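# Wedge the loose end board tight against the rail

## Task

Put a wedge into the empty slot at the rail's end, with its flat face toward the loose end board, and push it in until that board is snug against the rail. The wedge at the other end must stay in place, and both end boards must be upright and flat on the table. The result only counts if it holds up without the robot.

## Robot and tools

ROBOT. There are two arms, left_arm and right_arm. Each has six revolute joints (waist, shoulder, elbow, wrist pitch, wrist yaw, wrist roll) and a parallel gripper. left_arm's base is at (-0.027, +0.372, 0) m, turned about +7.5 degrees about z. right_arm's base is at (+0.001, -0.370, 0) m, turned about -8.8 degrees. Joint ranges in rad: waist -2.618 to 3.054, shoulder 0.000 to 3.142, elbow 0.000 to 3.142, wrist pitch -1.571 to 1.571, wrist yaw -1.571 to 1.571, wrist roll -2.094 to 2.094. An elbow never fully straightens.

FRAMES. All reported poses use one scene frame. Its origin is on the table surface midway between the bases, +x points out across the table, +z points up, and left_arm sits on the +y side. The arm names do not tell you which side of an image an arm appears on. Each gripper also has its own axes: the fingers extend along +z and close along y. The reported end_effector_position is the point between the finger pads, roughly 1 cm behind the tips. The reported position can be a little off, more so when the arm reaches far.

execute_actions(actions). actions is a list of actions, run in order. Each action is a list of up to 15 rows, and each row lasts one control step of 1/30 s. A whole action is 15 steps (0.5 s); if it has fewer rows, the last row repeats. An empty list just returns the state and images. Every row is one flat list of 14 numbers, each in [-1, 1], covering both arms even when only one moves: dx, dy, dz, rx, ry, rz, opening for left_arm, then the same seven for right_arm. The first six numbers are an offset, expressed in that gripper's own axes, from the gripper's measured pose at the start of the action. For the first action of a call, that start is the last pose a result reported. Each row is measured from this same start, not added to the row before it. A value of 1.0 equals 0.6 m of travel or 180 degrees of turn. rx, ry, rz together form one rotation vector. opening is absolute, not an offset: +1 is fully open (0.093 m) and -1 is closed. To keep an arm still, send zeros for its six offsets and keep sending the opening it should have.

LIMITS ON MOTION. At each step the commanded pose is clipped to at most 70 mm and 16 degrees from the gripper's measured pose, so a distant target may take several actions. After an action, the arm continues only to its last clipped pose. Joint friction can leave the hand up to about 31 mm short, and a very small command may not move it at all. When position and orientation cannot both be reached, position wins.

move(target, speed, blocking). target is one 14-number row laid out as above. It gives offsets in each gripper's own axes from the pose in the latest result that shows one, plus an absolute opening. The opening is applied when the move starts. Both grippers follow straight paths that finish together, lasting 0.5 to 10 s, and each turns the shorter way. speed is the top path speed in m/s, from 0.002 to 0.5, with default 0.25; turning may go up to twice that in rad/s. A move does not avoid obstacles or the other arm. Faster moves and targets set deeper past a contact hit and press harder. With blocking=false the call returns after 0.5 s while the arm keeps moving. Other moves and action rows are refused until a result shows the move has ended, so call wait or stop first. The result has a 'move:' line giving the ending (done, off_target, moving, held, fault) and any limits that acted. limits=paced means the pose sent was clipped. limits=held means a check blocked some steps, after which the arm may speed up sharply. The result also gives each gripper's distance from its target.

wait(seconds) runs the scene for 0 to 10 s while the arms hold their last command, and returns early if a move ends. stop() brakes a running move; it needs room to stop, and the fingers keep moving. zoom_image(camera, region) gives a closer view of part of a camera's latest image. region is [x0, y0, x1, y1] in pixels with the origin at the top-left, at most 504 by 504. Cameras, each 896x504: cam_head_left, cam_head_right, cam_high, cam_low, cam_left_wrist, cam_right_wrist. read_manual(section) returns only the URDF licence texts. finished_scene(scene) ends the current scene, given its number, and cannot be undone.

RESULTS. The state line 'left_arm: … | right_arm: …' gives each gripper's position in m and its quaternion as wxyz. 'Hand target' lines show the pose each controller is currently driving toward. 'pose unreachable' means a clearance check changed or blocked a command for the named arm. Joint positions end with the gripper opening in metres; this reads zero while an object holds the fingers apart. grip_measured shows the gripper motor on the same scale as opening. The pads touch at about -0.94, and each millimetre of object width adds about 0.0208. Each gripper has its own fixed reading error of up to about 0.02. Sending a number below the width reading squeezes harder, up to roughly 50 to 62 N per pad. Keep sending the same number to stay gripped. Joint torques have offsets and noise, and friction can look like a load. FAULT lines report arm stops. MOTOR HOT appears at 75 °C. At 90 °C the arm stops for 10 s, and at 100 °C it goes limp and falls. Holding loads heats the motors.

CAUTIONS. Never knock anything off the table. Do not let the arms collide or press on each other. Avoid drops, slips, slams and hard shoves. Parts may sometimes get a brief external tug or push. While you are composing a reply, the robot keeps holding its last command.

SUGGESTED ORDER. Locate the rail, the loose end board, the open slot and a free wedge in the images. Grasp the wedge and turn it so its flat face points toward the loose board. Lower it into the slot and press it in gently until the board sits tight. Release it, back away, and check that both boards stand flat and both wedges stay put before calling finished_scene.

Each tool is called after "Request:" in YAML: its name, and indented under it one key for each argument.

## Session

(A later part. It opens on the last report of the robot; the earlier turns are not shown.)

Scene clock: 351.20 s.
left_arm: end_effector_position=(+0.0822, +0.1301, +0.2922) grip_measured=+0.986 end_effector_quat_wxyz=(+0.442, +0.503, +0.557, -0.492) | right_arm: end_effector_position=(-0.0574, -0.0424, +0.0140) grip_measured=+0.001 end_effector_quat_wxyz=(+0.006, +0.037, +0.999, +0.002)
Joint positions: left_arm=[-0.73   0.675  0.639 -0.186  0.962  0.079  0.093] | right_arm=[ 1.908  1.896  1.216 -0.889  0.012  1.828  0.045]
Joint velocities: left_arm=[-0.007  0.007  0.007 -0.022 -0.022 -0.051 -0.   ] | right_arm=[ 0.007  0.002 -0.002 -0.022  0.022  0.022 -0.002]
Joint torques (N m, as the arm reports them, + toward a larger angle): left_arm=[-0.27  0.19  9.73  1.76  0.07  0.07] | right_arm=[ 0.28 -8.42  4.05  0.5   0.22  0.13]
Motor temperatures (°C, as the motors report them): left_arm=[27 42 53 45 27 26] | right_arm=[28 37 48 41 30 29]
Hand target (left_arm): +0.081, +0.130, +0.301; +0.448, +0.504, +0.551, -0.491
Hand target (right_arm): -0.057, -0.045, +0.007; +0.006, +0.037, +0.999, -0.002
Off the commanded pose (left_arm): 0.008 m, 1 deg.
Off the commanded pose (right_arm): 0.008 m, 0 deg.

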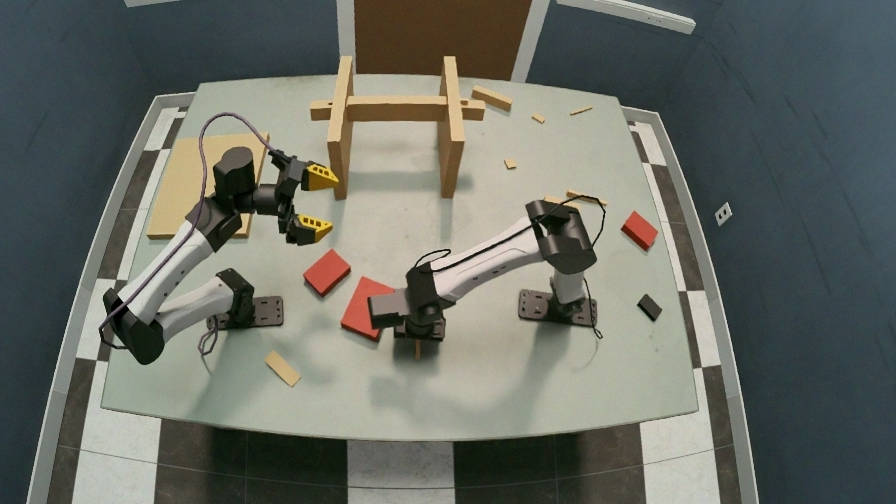

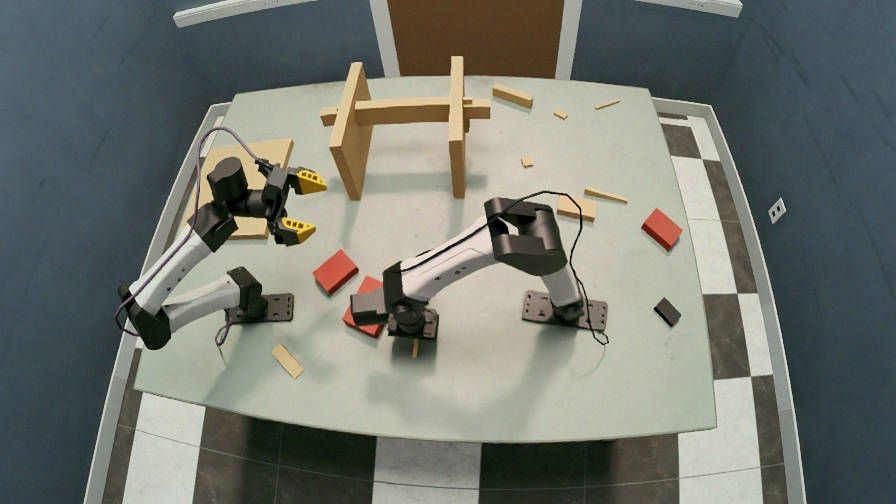

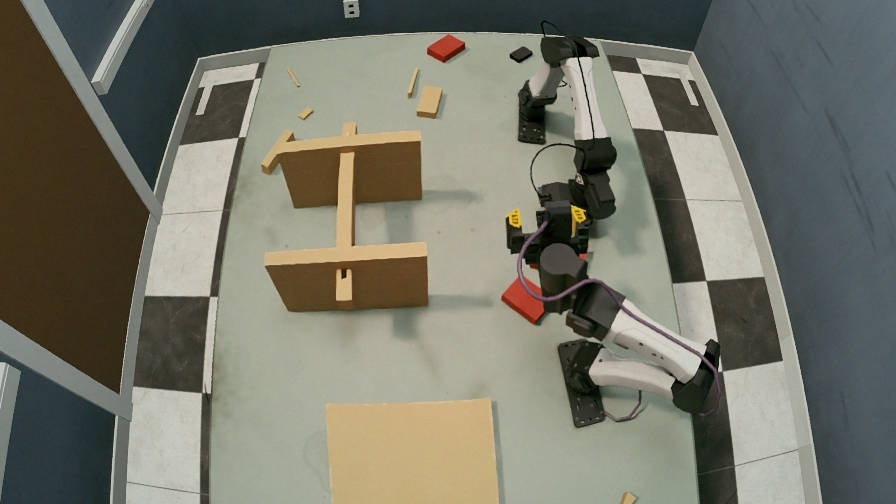

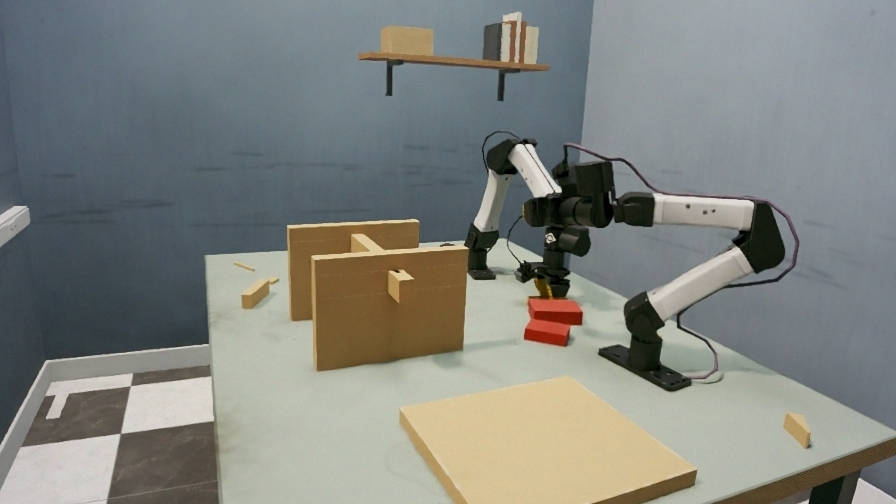

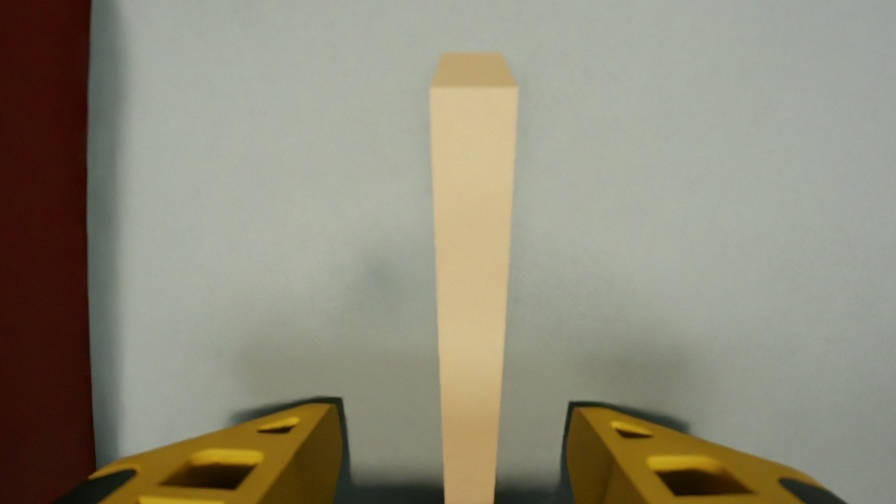

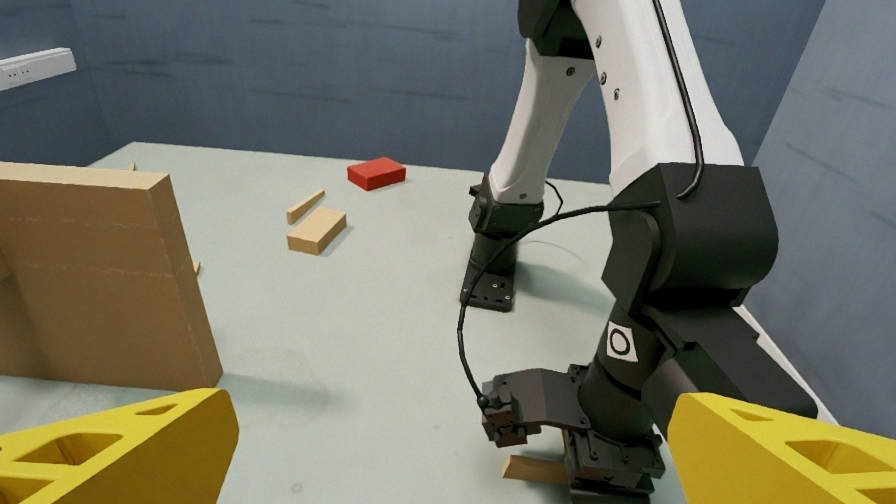

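Request:
execute_actions:
  actions:
    - [[-0.013,-0.003,-0.002,0,0,0,1, -0.0020,-0.0080,0.0055,0.0044,-0.0012,0,-0.05],[-0.013,-0.003,-0.002,0,0,0,1, -0.0022,-0.0086,0.0059,0.0047,-0.0013,0,-0.10],[-0.013,-0.003,-0.002,0,0,0,1, -0.0024,-0.0092,0.0063,0.0051,-0.0014,0,-0.15],[-0.013,-0.003,-0.002,0,0,0,1, -0.0026,-0.0098,0.0067,0.0054,-0.0015,0,-0.20],[-0.013,-0.003,-0.002,0,0,0,1, -0.0028,-0.0105,0.0071,0.0058,-0.0016,0,-0.25],[-0.013,-0.003,-0.002,0,0,0,1, -0.0030,-0.0111,0.0076,0.0061,-0.0017,0,-0.30],[-0.013,-0.003,-0.002,0,0,0,1, -0.0032,-0.0117,0.0080,0.0065,-0.0018,0,-0.35],[-0.013,-0.003,-0.002,0,0,0,1, -0.0033,-0.0123,0.0084,0.0068,-0.0019,0,-0.40],[-0.013,-0.003,-0.002,0,0,0,1, -0.0034,-0.0129,0.0088,0.0071,-0.0019,0,-0.45],[-0.013,-0.003,-0.002,0,0,0,1, -0.0034,-0.0129,0.0088,0.0071,-0.0019,0,-0.50]]

Scene clock: 364.67 s.
left_arm: end_effector_position=(+0.0814, +0.1307, +0.2921) grip_measured=+0.986 end_effector_quat_wxyz=(+0.437, +0.502, +0.561, -0.492) | right_arm: end_effector_position=(-0.0574, -0.0424, +0.0140) grip_measured=-0.499 end_effector_quat_wxyz=(+0.006, +0.037, +0.999, +0.002)
Joint positions: left_arm=[-0.73   0.675  0.648 -0.208  0.962  0.079  0.093] | right_arm=[ 1.908  1.896  1.216 -0.889  0.012  1.828  0.021]
Joint velocities: left_arm=[-0.017  0.017 -0.007  0.007  0.007 -0.022  0.   ] | right_arm=[-0.017 -0.007 -0.007 -0.007 -0.007 -0.007 -0.   ]
Joint torques (N m, as the arm reports them, + toward a larger angle): left_arm=[0.   0.51 9.83 1.79 0.1  0.09] | right_arm=[ 0.33 -9.13  3.77  0.33  0.23  0.15]
Motor temperatures (°C, as the motors report them): left_arm=[27 41 54 45 27 26] | right_arm=[28 38 47 41 29 29]
Hand target (left_arm): +0.081, +0.130, +0.300; +0.442, +0.503, +0.557, -0.492
Hand target (right_arm): -0.056, -0.050, +0.009; +0.008, +0.037, +0.999, -0.009
Off the commanded pose (left_arm): 0.008 m, 1 deg.
Off the commanded pose (right_arm): 0.010 m, 1 deg.

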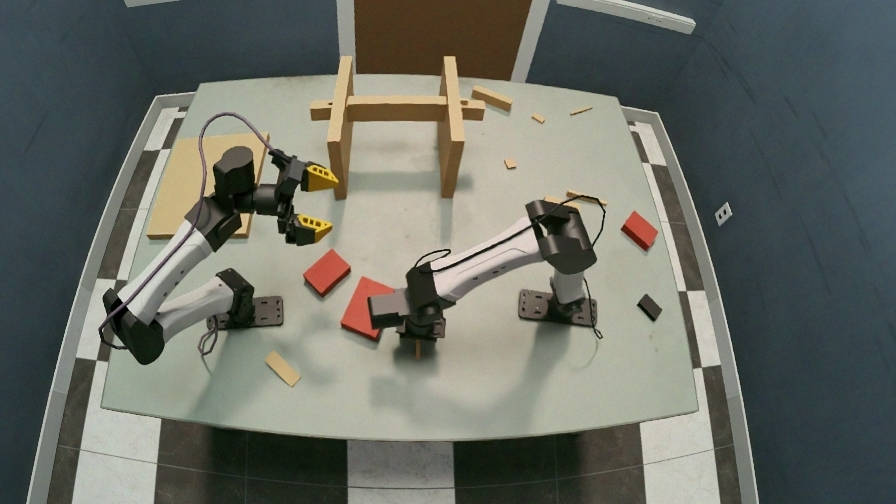

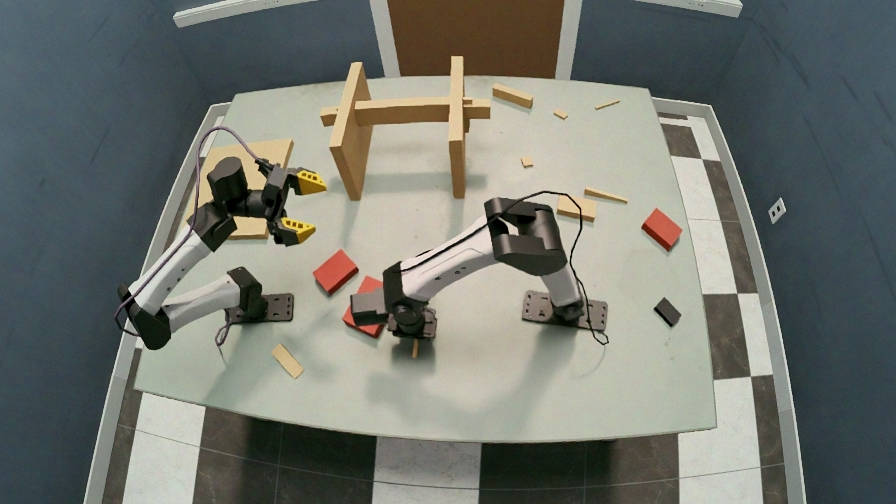

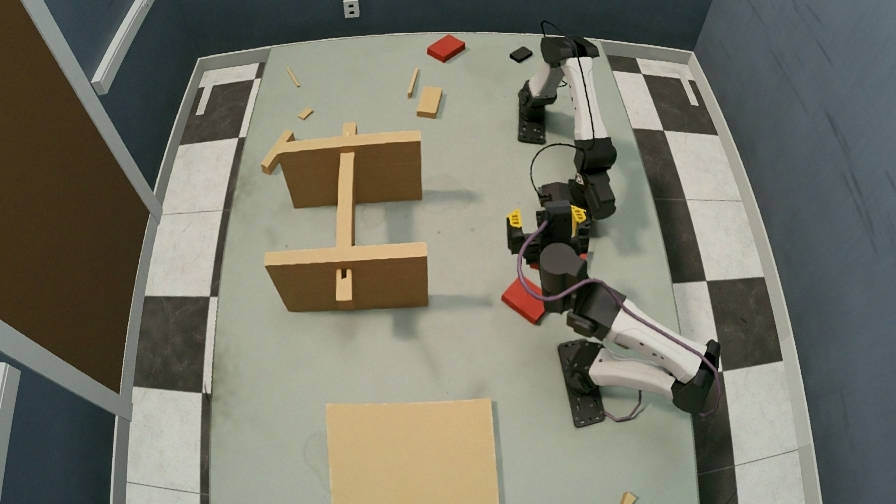

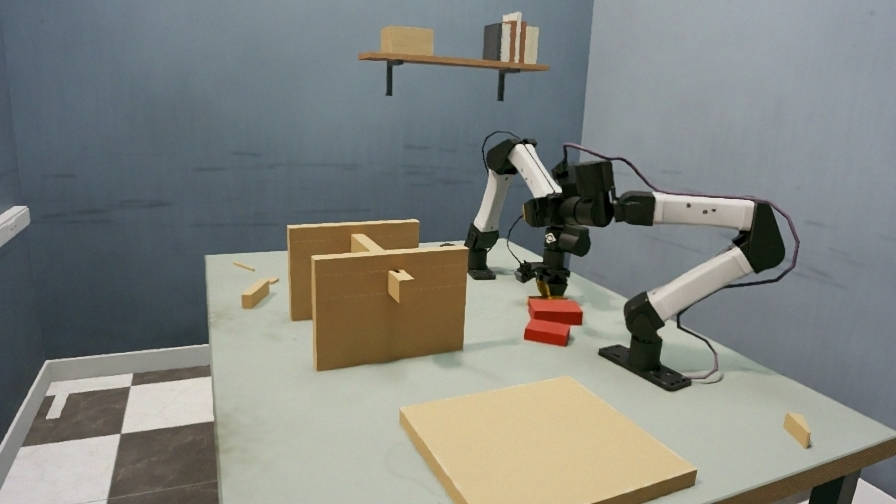

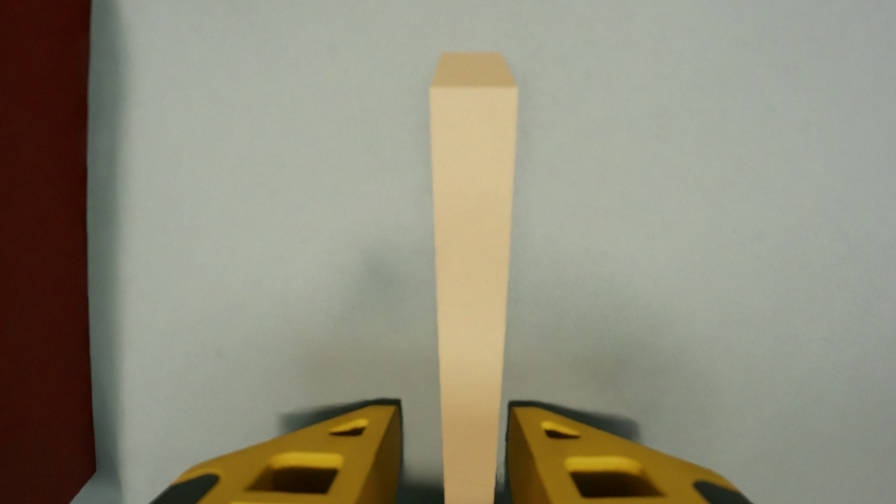

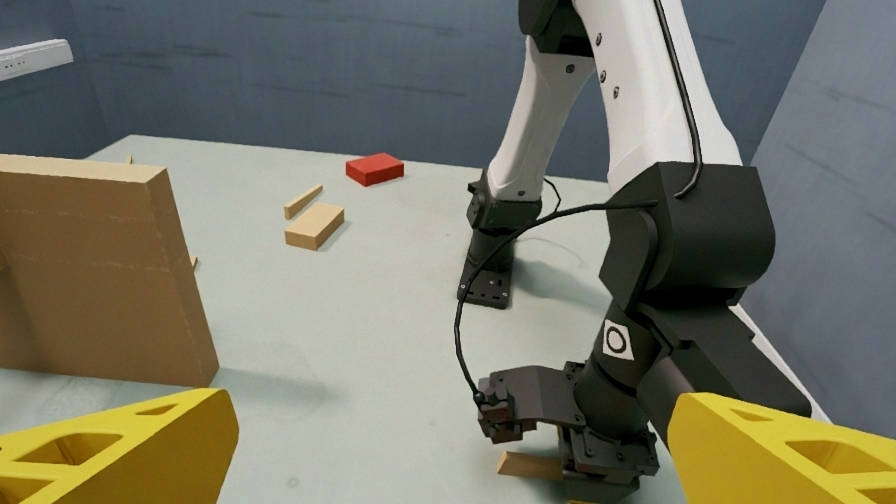

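Request:
execute_actions:
  actions:
    - [[-0.013,0,0,0,0,0,1, -0.0038,-0.0145,0.0099,0.0080,-0.0021,0,-0.54],[-0.013,0,0,0,0,0,1, -0.0040,-0.0152,0.0104,0.0084,-0.0022,0,-0.57],[-0.013,0,0,0,0,0,1, -0.0042,-0.0160,0.0109,0.0088,-0.0023,0,-0.60],[-0.013,0,0,0,0,0,1, -0.0044,-0.0168,0.0115,0.0093,-0.0025,0,-0.63],[-0.013,0,0,0,0,0,1, -0.0044,-0.0168,0.0115,0.0093,-0.0025,0,-0.66],[-0.013,0,0,0,0,0,1, -0.0044,-0.0168,0.0115,0.0093,-0.0025,0,-0.69],[-0.013,0,0,0,0,0,1, -0.0044,-0.0168,0.0115,0.0093,-0.0025,0,-0.72],[-0.013,0,0,0,0,0,1, -0.0044,-0.0168,0.0115,0.0093,-0.0025,0,-0.75],[-0.013,0,0,0,0,0,1, -0.0044,-0.0168,0.0115,0.0093,-0.0025,0,-0.78],[-0.013,0,0,0,0,0,1, -0.0044,-0.0168,0.0115,0.0093,-0.0025,0,-0.81],[-0.013,0,0,0,0,0,1, -0.0044,-0.0168,0.0115,0.0093,-0.0025,0,-0.84],[-0.013,0,0,0,0,0,1, -0.0044,-0.0168,0.0115,0.0093,-0.0025,0,-0.87],[-0.013,0,0,0,0,0,1, -0.0044,-0.0168,0.0115,0.0093,-0.0025,0,-0.90],[-0.013,0,0,0,0,0,1, -0.0044,-0.0168,0.0115,0.0093,-0.0025,0,-0.92]]

Scene clock: 371.67 s.
left_arm: end_effector_position=(+0.0808, +0.1310, +0.2938) grip_measured=+0.986 end_effector_quat_wxyz=(+0.435, +0.501, +0.563, -0.492) | right_arm: end_effector_position=(-0.0574, -0.0424, +0.0140) grip_measured=-0.902 end_effector_quat_wxyz=(+0.006, +0.037, +0.999, +0.002)
Joint positions: left_arm=[-0.73   0.675  0.658 -0.222  0.962  0.079  0.093] | right_arm=[ 1.908  1.896  1.216 -0.889  0.012  1.828  0.002]
Joint velocities: left_arm=[ 0.002  0.002 -0.012 -0.037  0.022  0.022 -0.   ] | right_arm=[ 0.012  0.007 -0.007 -0.022 -0.037 -0.037 -0.004]
Joint torques (N m, as the arm reports them, + toward a larger angle): left_arm=[0.04 1.18 9.8  1.72 0.08 0.09] | right_arm=[ 0.34 -9.09  3.33  0.33  0.23  0.15]
Motor temperatures (°C, as the motors report them): left_arm=[27 41 54 45 27 26] | right_arm=[28 38 46 40 29 29]
Hand target (left_arm): +0.082, +0.130, +0.300; +0.437, +0.502, +0.561, -0.492
Hand target (right_arm): -0.055, -0.052, +0.007; +0.009, +0.037, +0.999, -0.013
Off the commanded pose (left_arm): 0.006 m, 0 deg.
Off the commanded pose (right_arm): 0.012 m, 2 deg.

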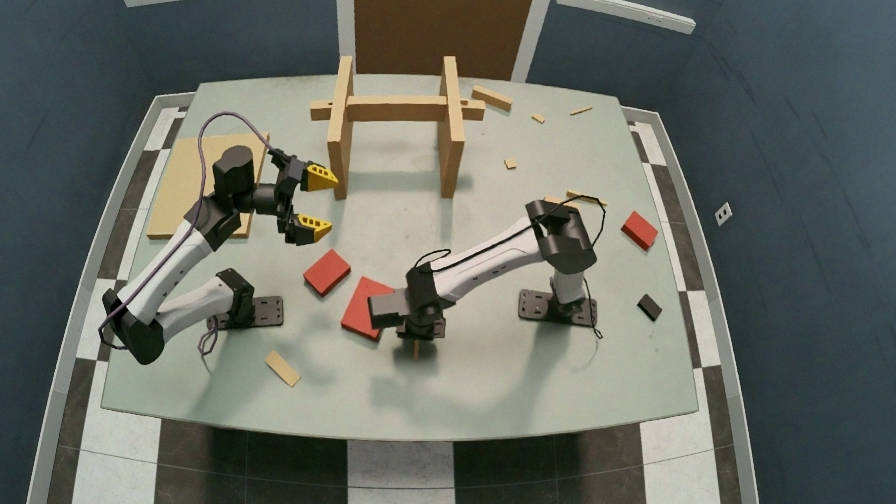

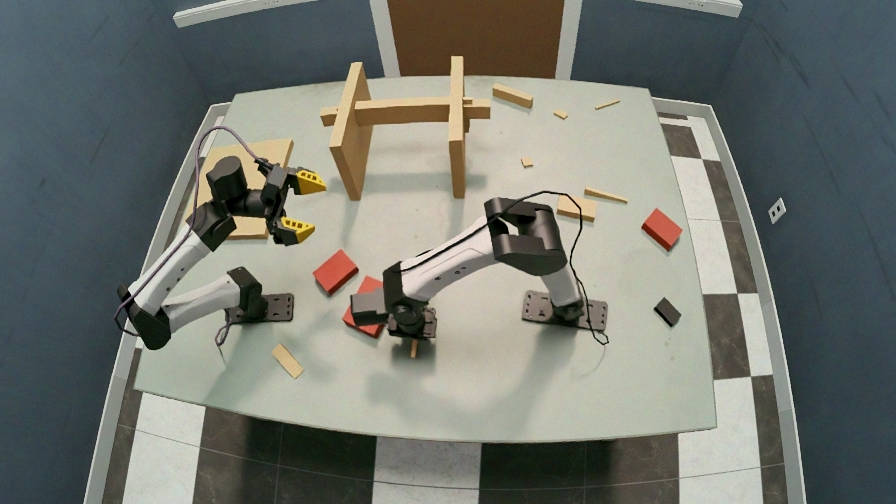

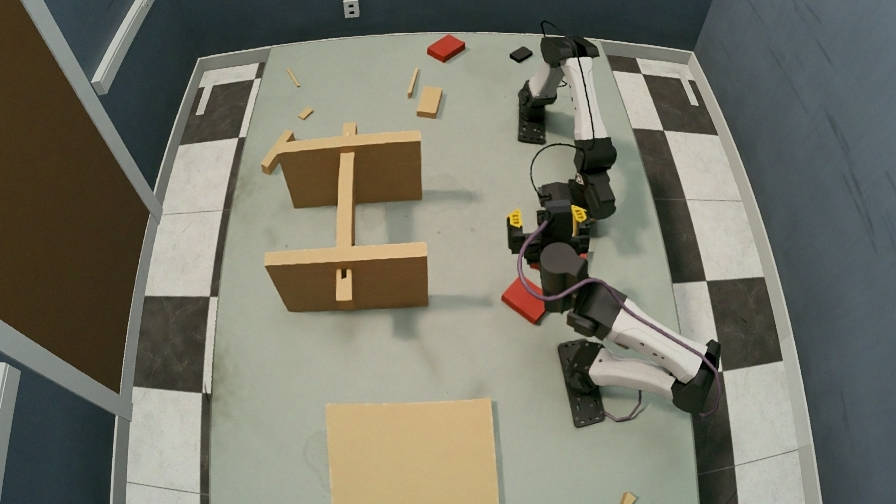

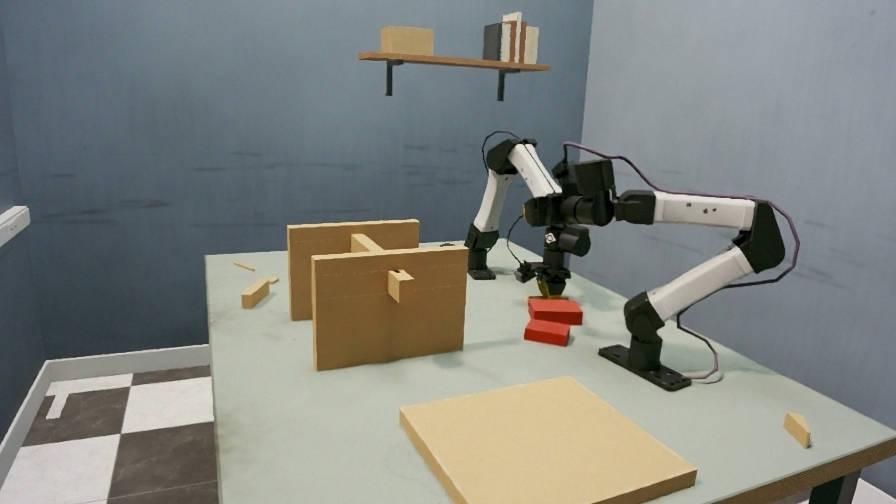

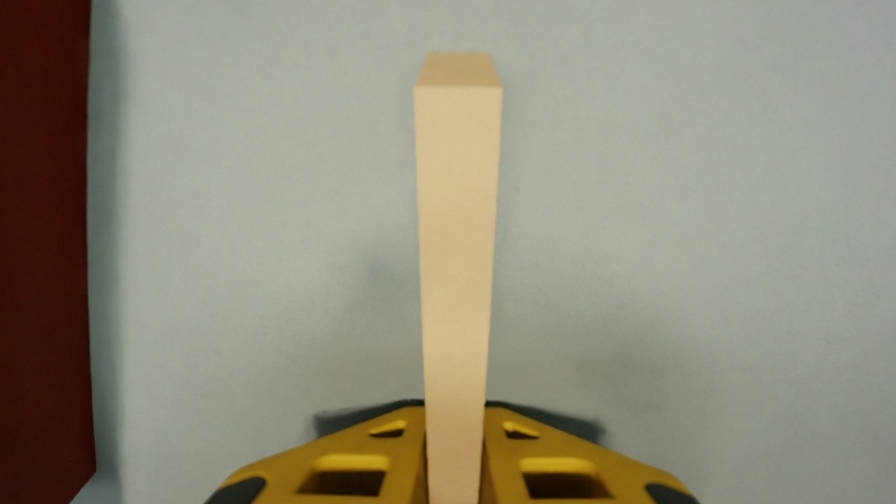

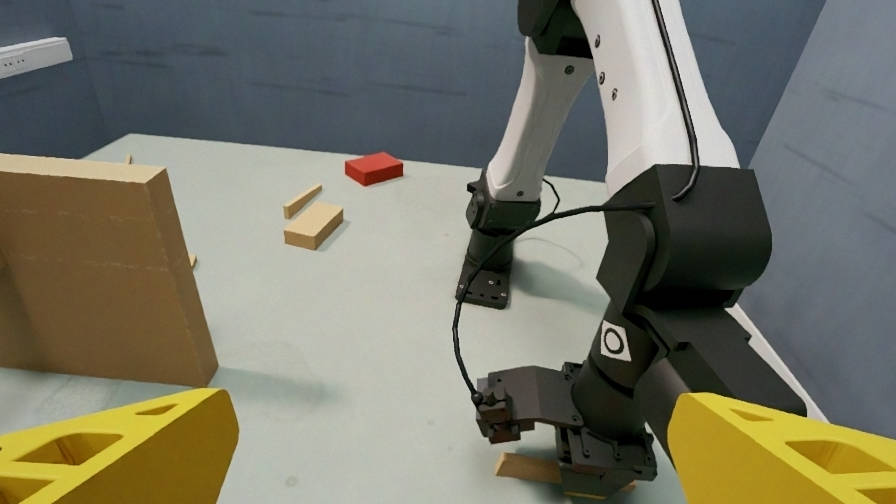

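Request:
execute_actions:
  actions:
    - [[-0.010,0,0,0,0,0,1, 0,0,0.002,0,0,0,-0.93],[-0.010,0,0,0,0,0,1, 0,0,-0.006,0,0,0,-0.93],[-0.010,0,0,0,0,0,1, 0,0,-0.014,0,0,0,-0.93],[-0.010,0,0,0,0,0,1, 0,0,-0.022,0,0,0,-0.93],[-0.010,0,0,0,0,0,1, 0,0,-0.030,0,0,0,-0.93],[-0.010,0,0,0,0,0,1, 0,0,-0.038,0,0,0,-0.93],[-0.010,0,0,0,0,0,1, 0,0,-0.046,0,0,0,-0.93],[-0.010,0,0,0,0,0,1, 0,0,-0.054,0,0,0,-0.93],[-0.010,0,0,0,0,0,1, 0,0,-0.062,0,0,0,-0.93],[-0.010,0,0,0,0,0,1, 0,0,-0.070,0,0,0,-0.93],[-0.010,0,0,0,0,0,1, 0,0,-0.078,0,0,0,-0.93],[-0.010,0,0,0,0,0,1, 0,0,-0.086,0,0,0,-0.93],[-0.010,0,0,0,0,0,1, 0,0,-0.092,0,0,0,-0.93],[-0.010,0,0,0,0,0,1, 0,0,-0.097,0,0,0,-0.93],[-0.010,0,0,0,0,0,1, 0,0,-0.100,0,0,0,-0.93]]

Request:
execute_actions:
  actions: []

Scene clock: 398.27 s.
left_arm: end_effector_position=(+0.0805, +0.1313, +0.2923) grip_measured=+0.986 end_effector_quat_wxyz=(+0.432, +0.501, +0.565, -0.493) | right_arm: end_effector_position=(-0.0580, -0.0393, +0.0544) grip_measured=-0.913 end_effector_quat_wxyz=(+0.004, +0.037, +0.999, +0.007)
Joint positions: left_arm=[-0.73   0.675  0.658 -0.231  0.962  0.079  0.093] | right_arm=[ 1.908  1.844  1.318 -1.033  0.012  1.828  0.001]
Joint velocities: left_arm=[-0.007  0.002  0.002 -0.022 -0.037 -0.037 -0.   ] | right_arm=[ 0.017 -0.178  0.339 -0.33   0.007  0.007 -0.001]
Joint torques (N m, as the arm reports them, + toward a larger angle): left_arm=[0.14 1.02 9.85 1.74 0.1  0.07] | right_arm=[  0.87 -10.23   7.1    0.19   0.23   0.2 ]
Motor temperatures (°C, as the motors report them): left_arm=[27 40 55 45 27 26] | right_arm=[28 39 45 39 29 29]
Hand target (left_arm): +0.081, +0.130, +0.300; +0.436, +0.501, +0.562, -0.493
Hand target (right_arm): -0.059, -0.044, +0.072; +0.005, +0.037, +0.999, +0.004
Off the commanded pose (left_arm): 0.008 m, 1 deg.
Off the commanded pose (right_arm): 0.020 m, 1 deg.

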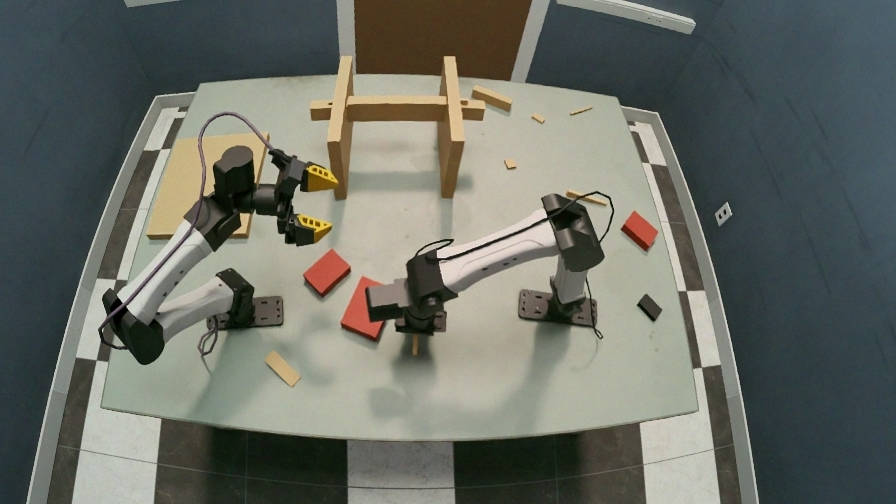

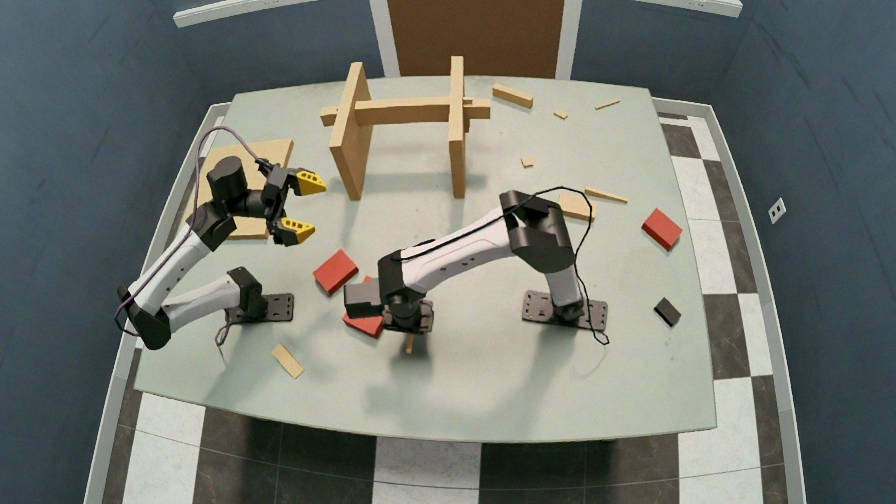

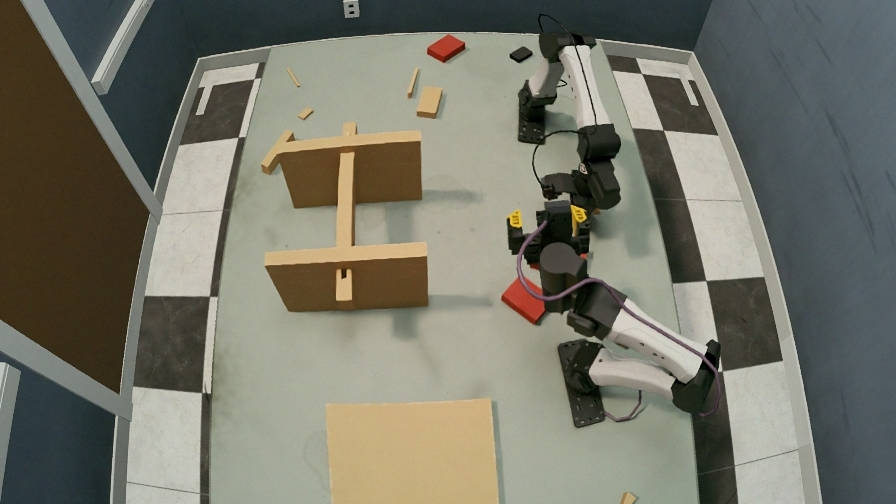

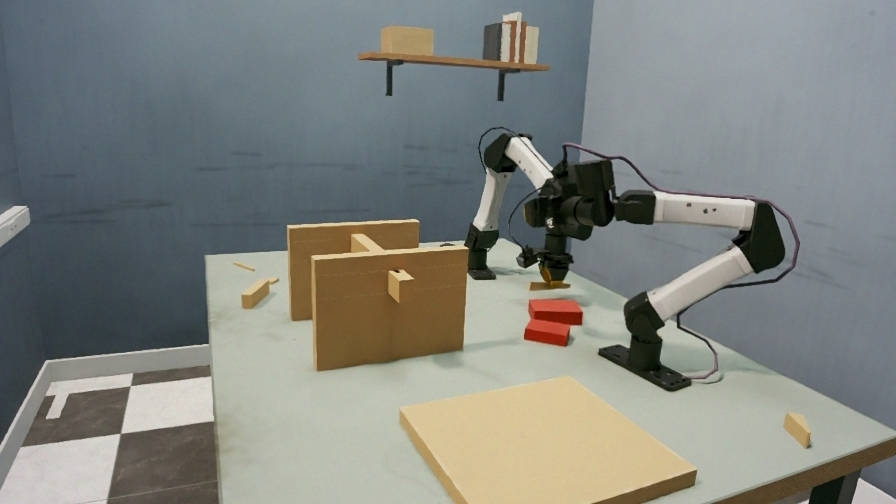

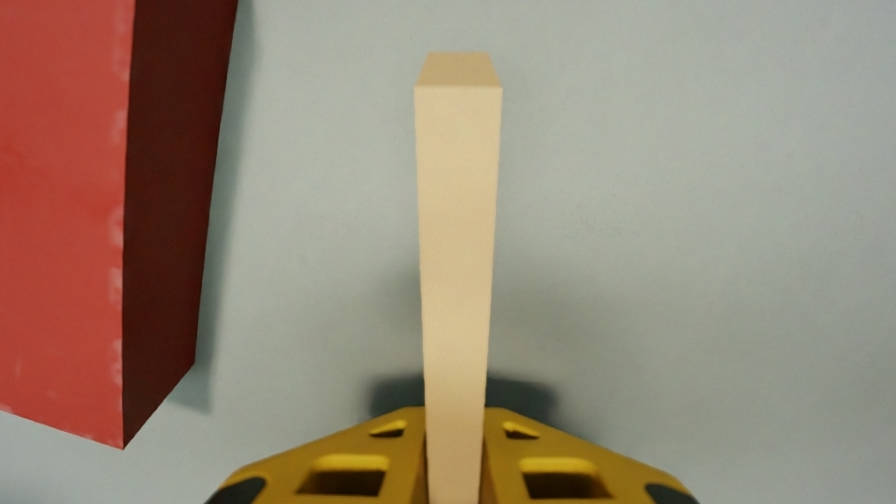

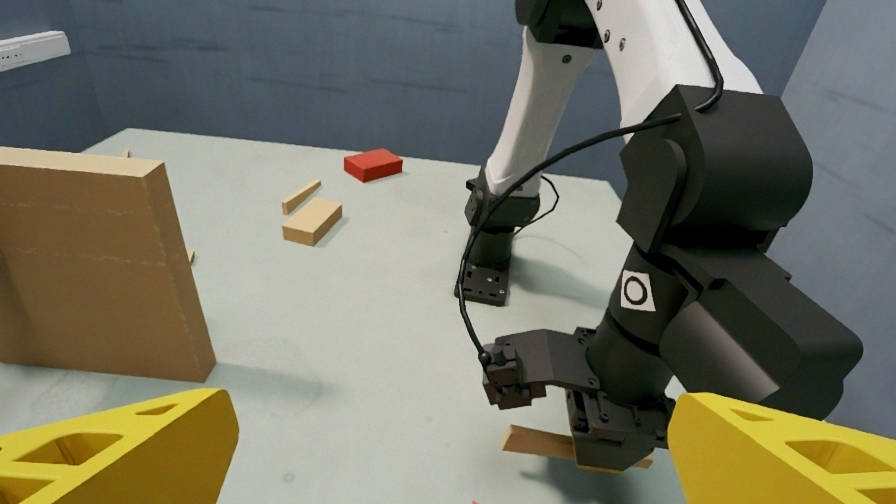

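Scene clock: 398.27 s.
left_arm: end_effector_position=(+0.0805, +0.1313, +0.2923) grip_measured=+0.986 end_effector_quat_wxyz=(+0.432, +0.501, +0.565, -0.493) | right_arm: end_effector_position=(-0.0580, -0.0393, +0.0544) grip_measured=-0.913 end_effector_quat_wxyz=(+0.004, +0.037, +0.999, +0.007)
Joint positions: left_arm=[-0.73   0.675  0.658 -0.231  0.962  0.079  0.093] | right_arm=[ 1.908  1.844  1.318 -1.033  0.012  1.828  0.001]
Joint velocities: left_arm=[-0.007  0.002  0.002 -0.022 -0.037 -0.037 -0.   ] | right_arm=[ 0.017 -0.178  0.339 -0.33   0.007  0.007 -0.001]
Joint torques (N m, as the arm reports them, + toward a larger angle): left_arm=[0.14 1.02 9.85 1.74 0.1  0.07] | right_arm=[  0.87 -10.23   7.1    0.19   0.23   0.2 ]
Motor temperatures (°C, as the motors report them): left_arm=[27 40 55 45 27 26] | right_arm=[28 39 45 39 29 29]
Hand target (left_arm): +0.081, +0.130, +0.300; +0.436, +0.501, +0.562, -0.493
Hand target (right_arm): -0.059, -0.044, +0.072; +0.005, +0.037, +0.999, +0.004
Off the commanded pose (left_arm): 0.008 m, 1 deg.
Off the commanded pose (right_arm): 0.020 m, 1 deg.

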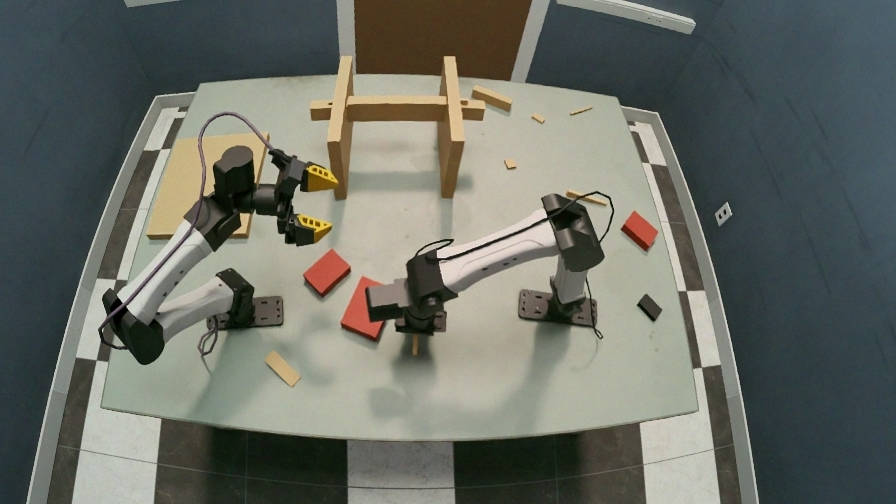

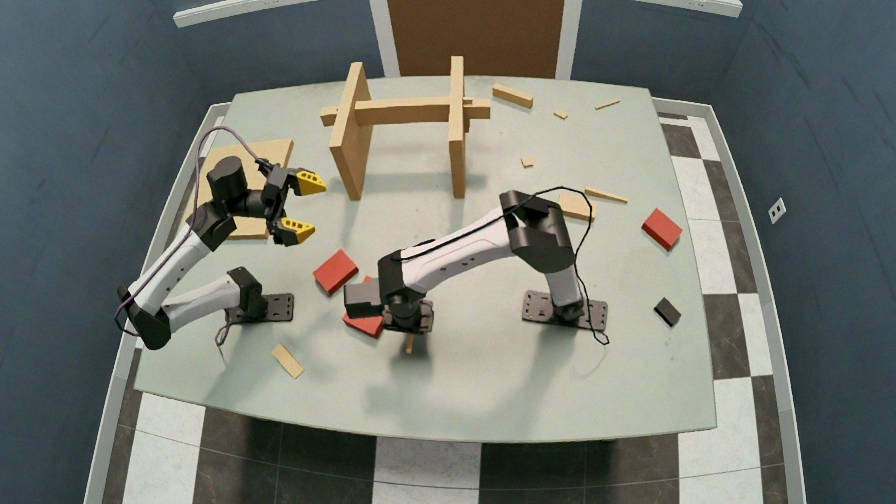

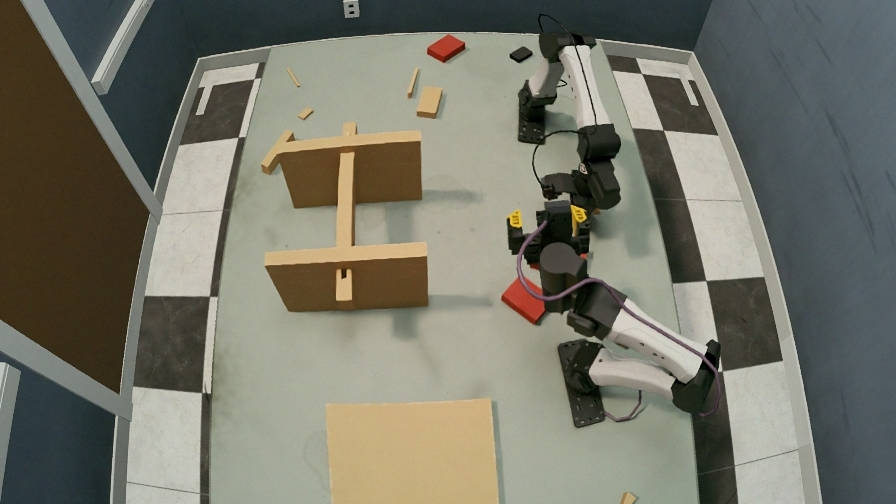

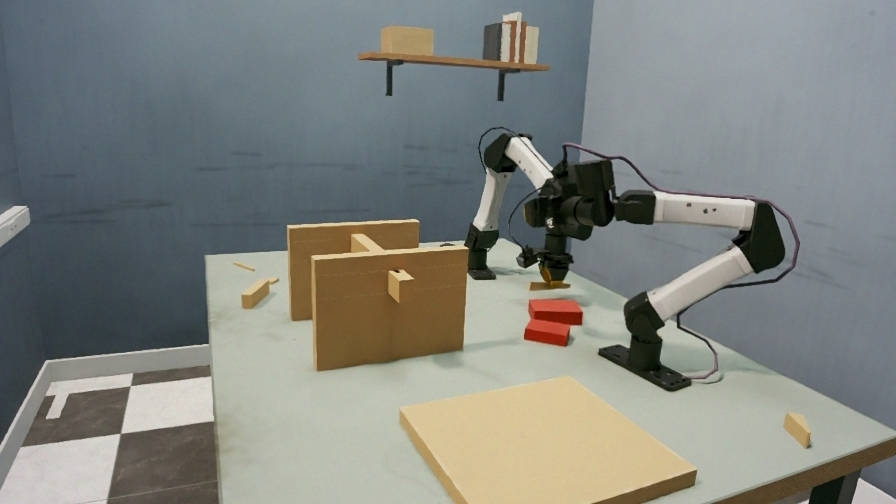

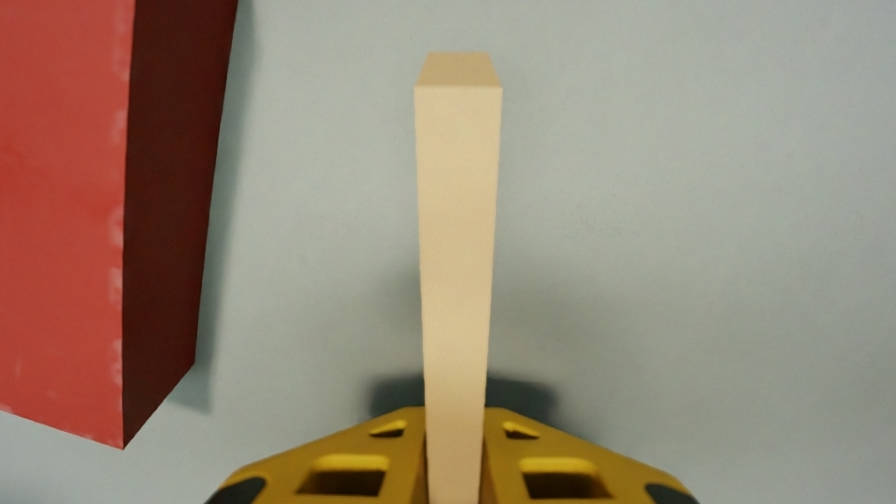

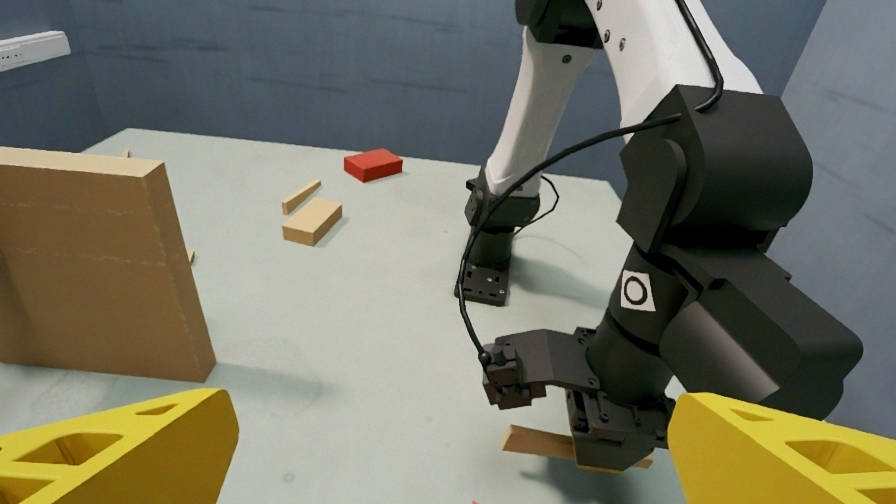

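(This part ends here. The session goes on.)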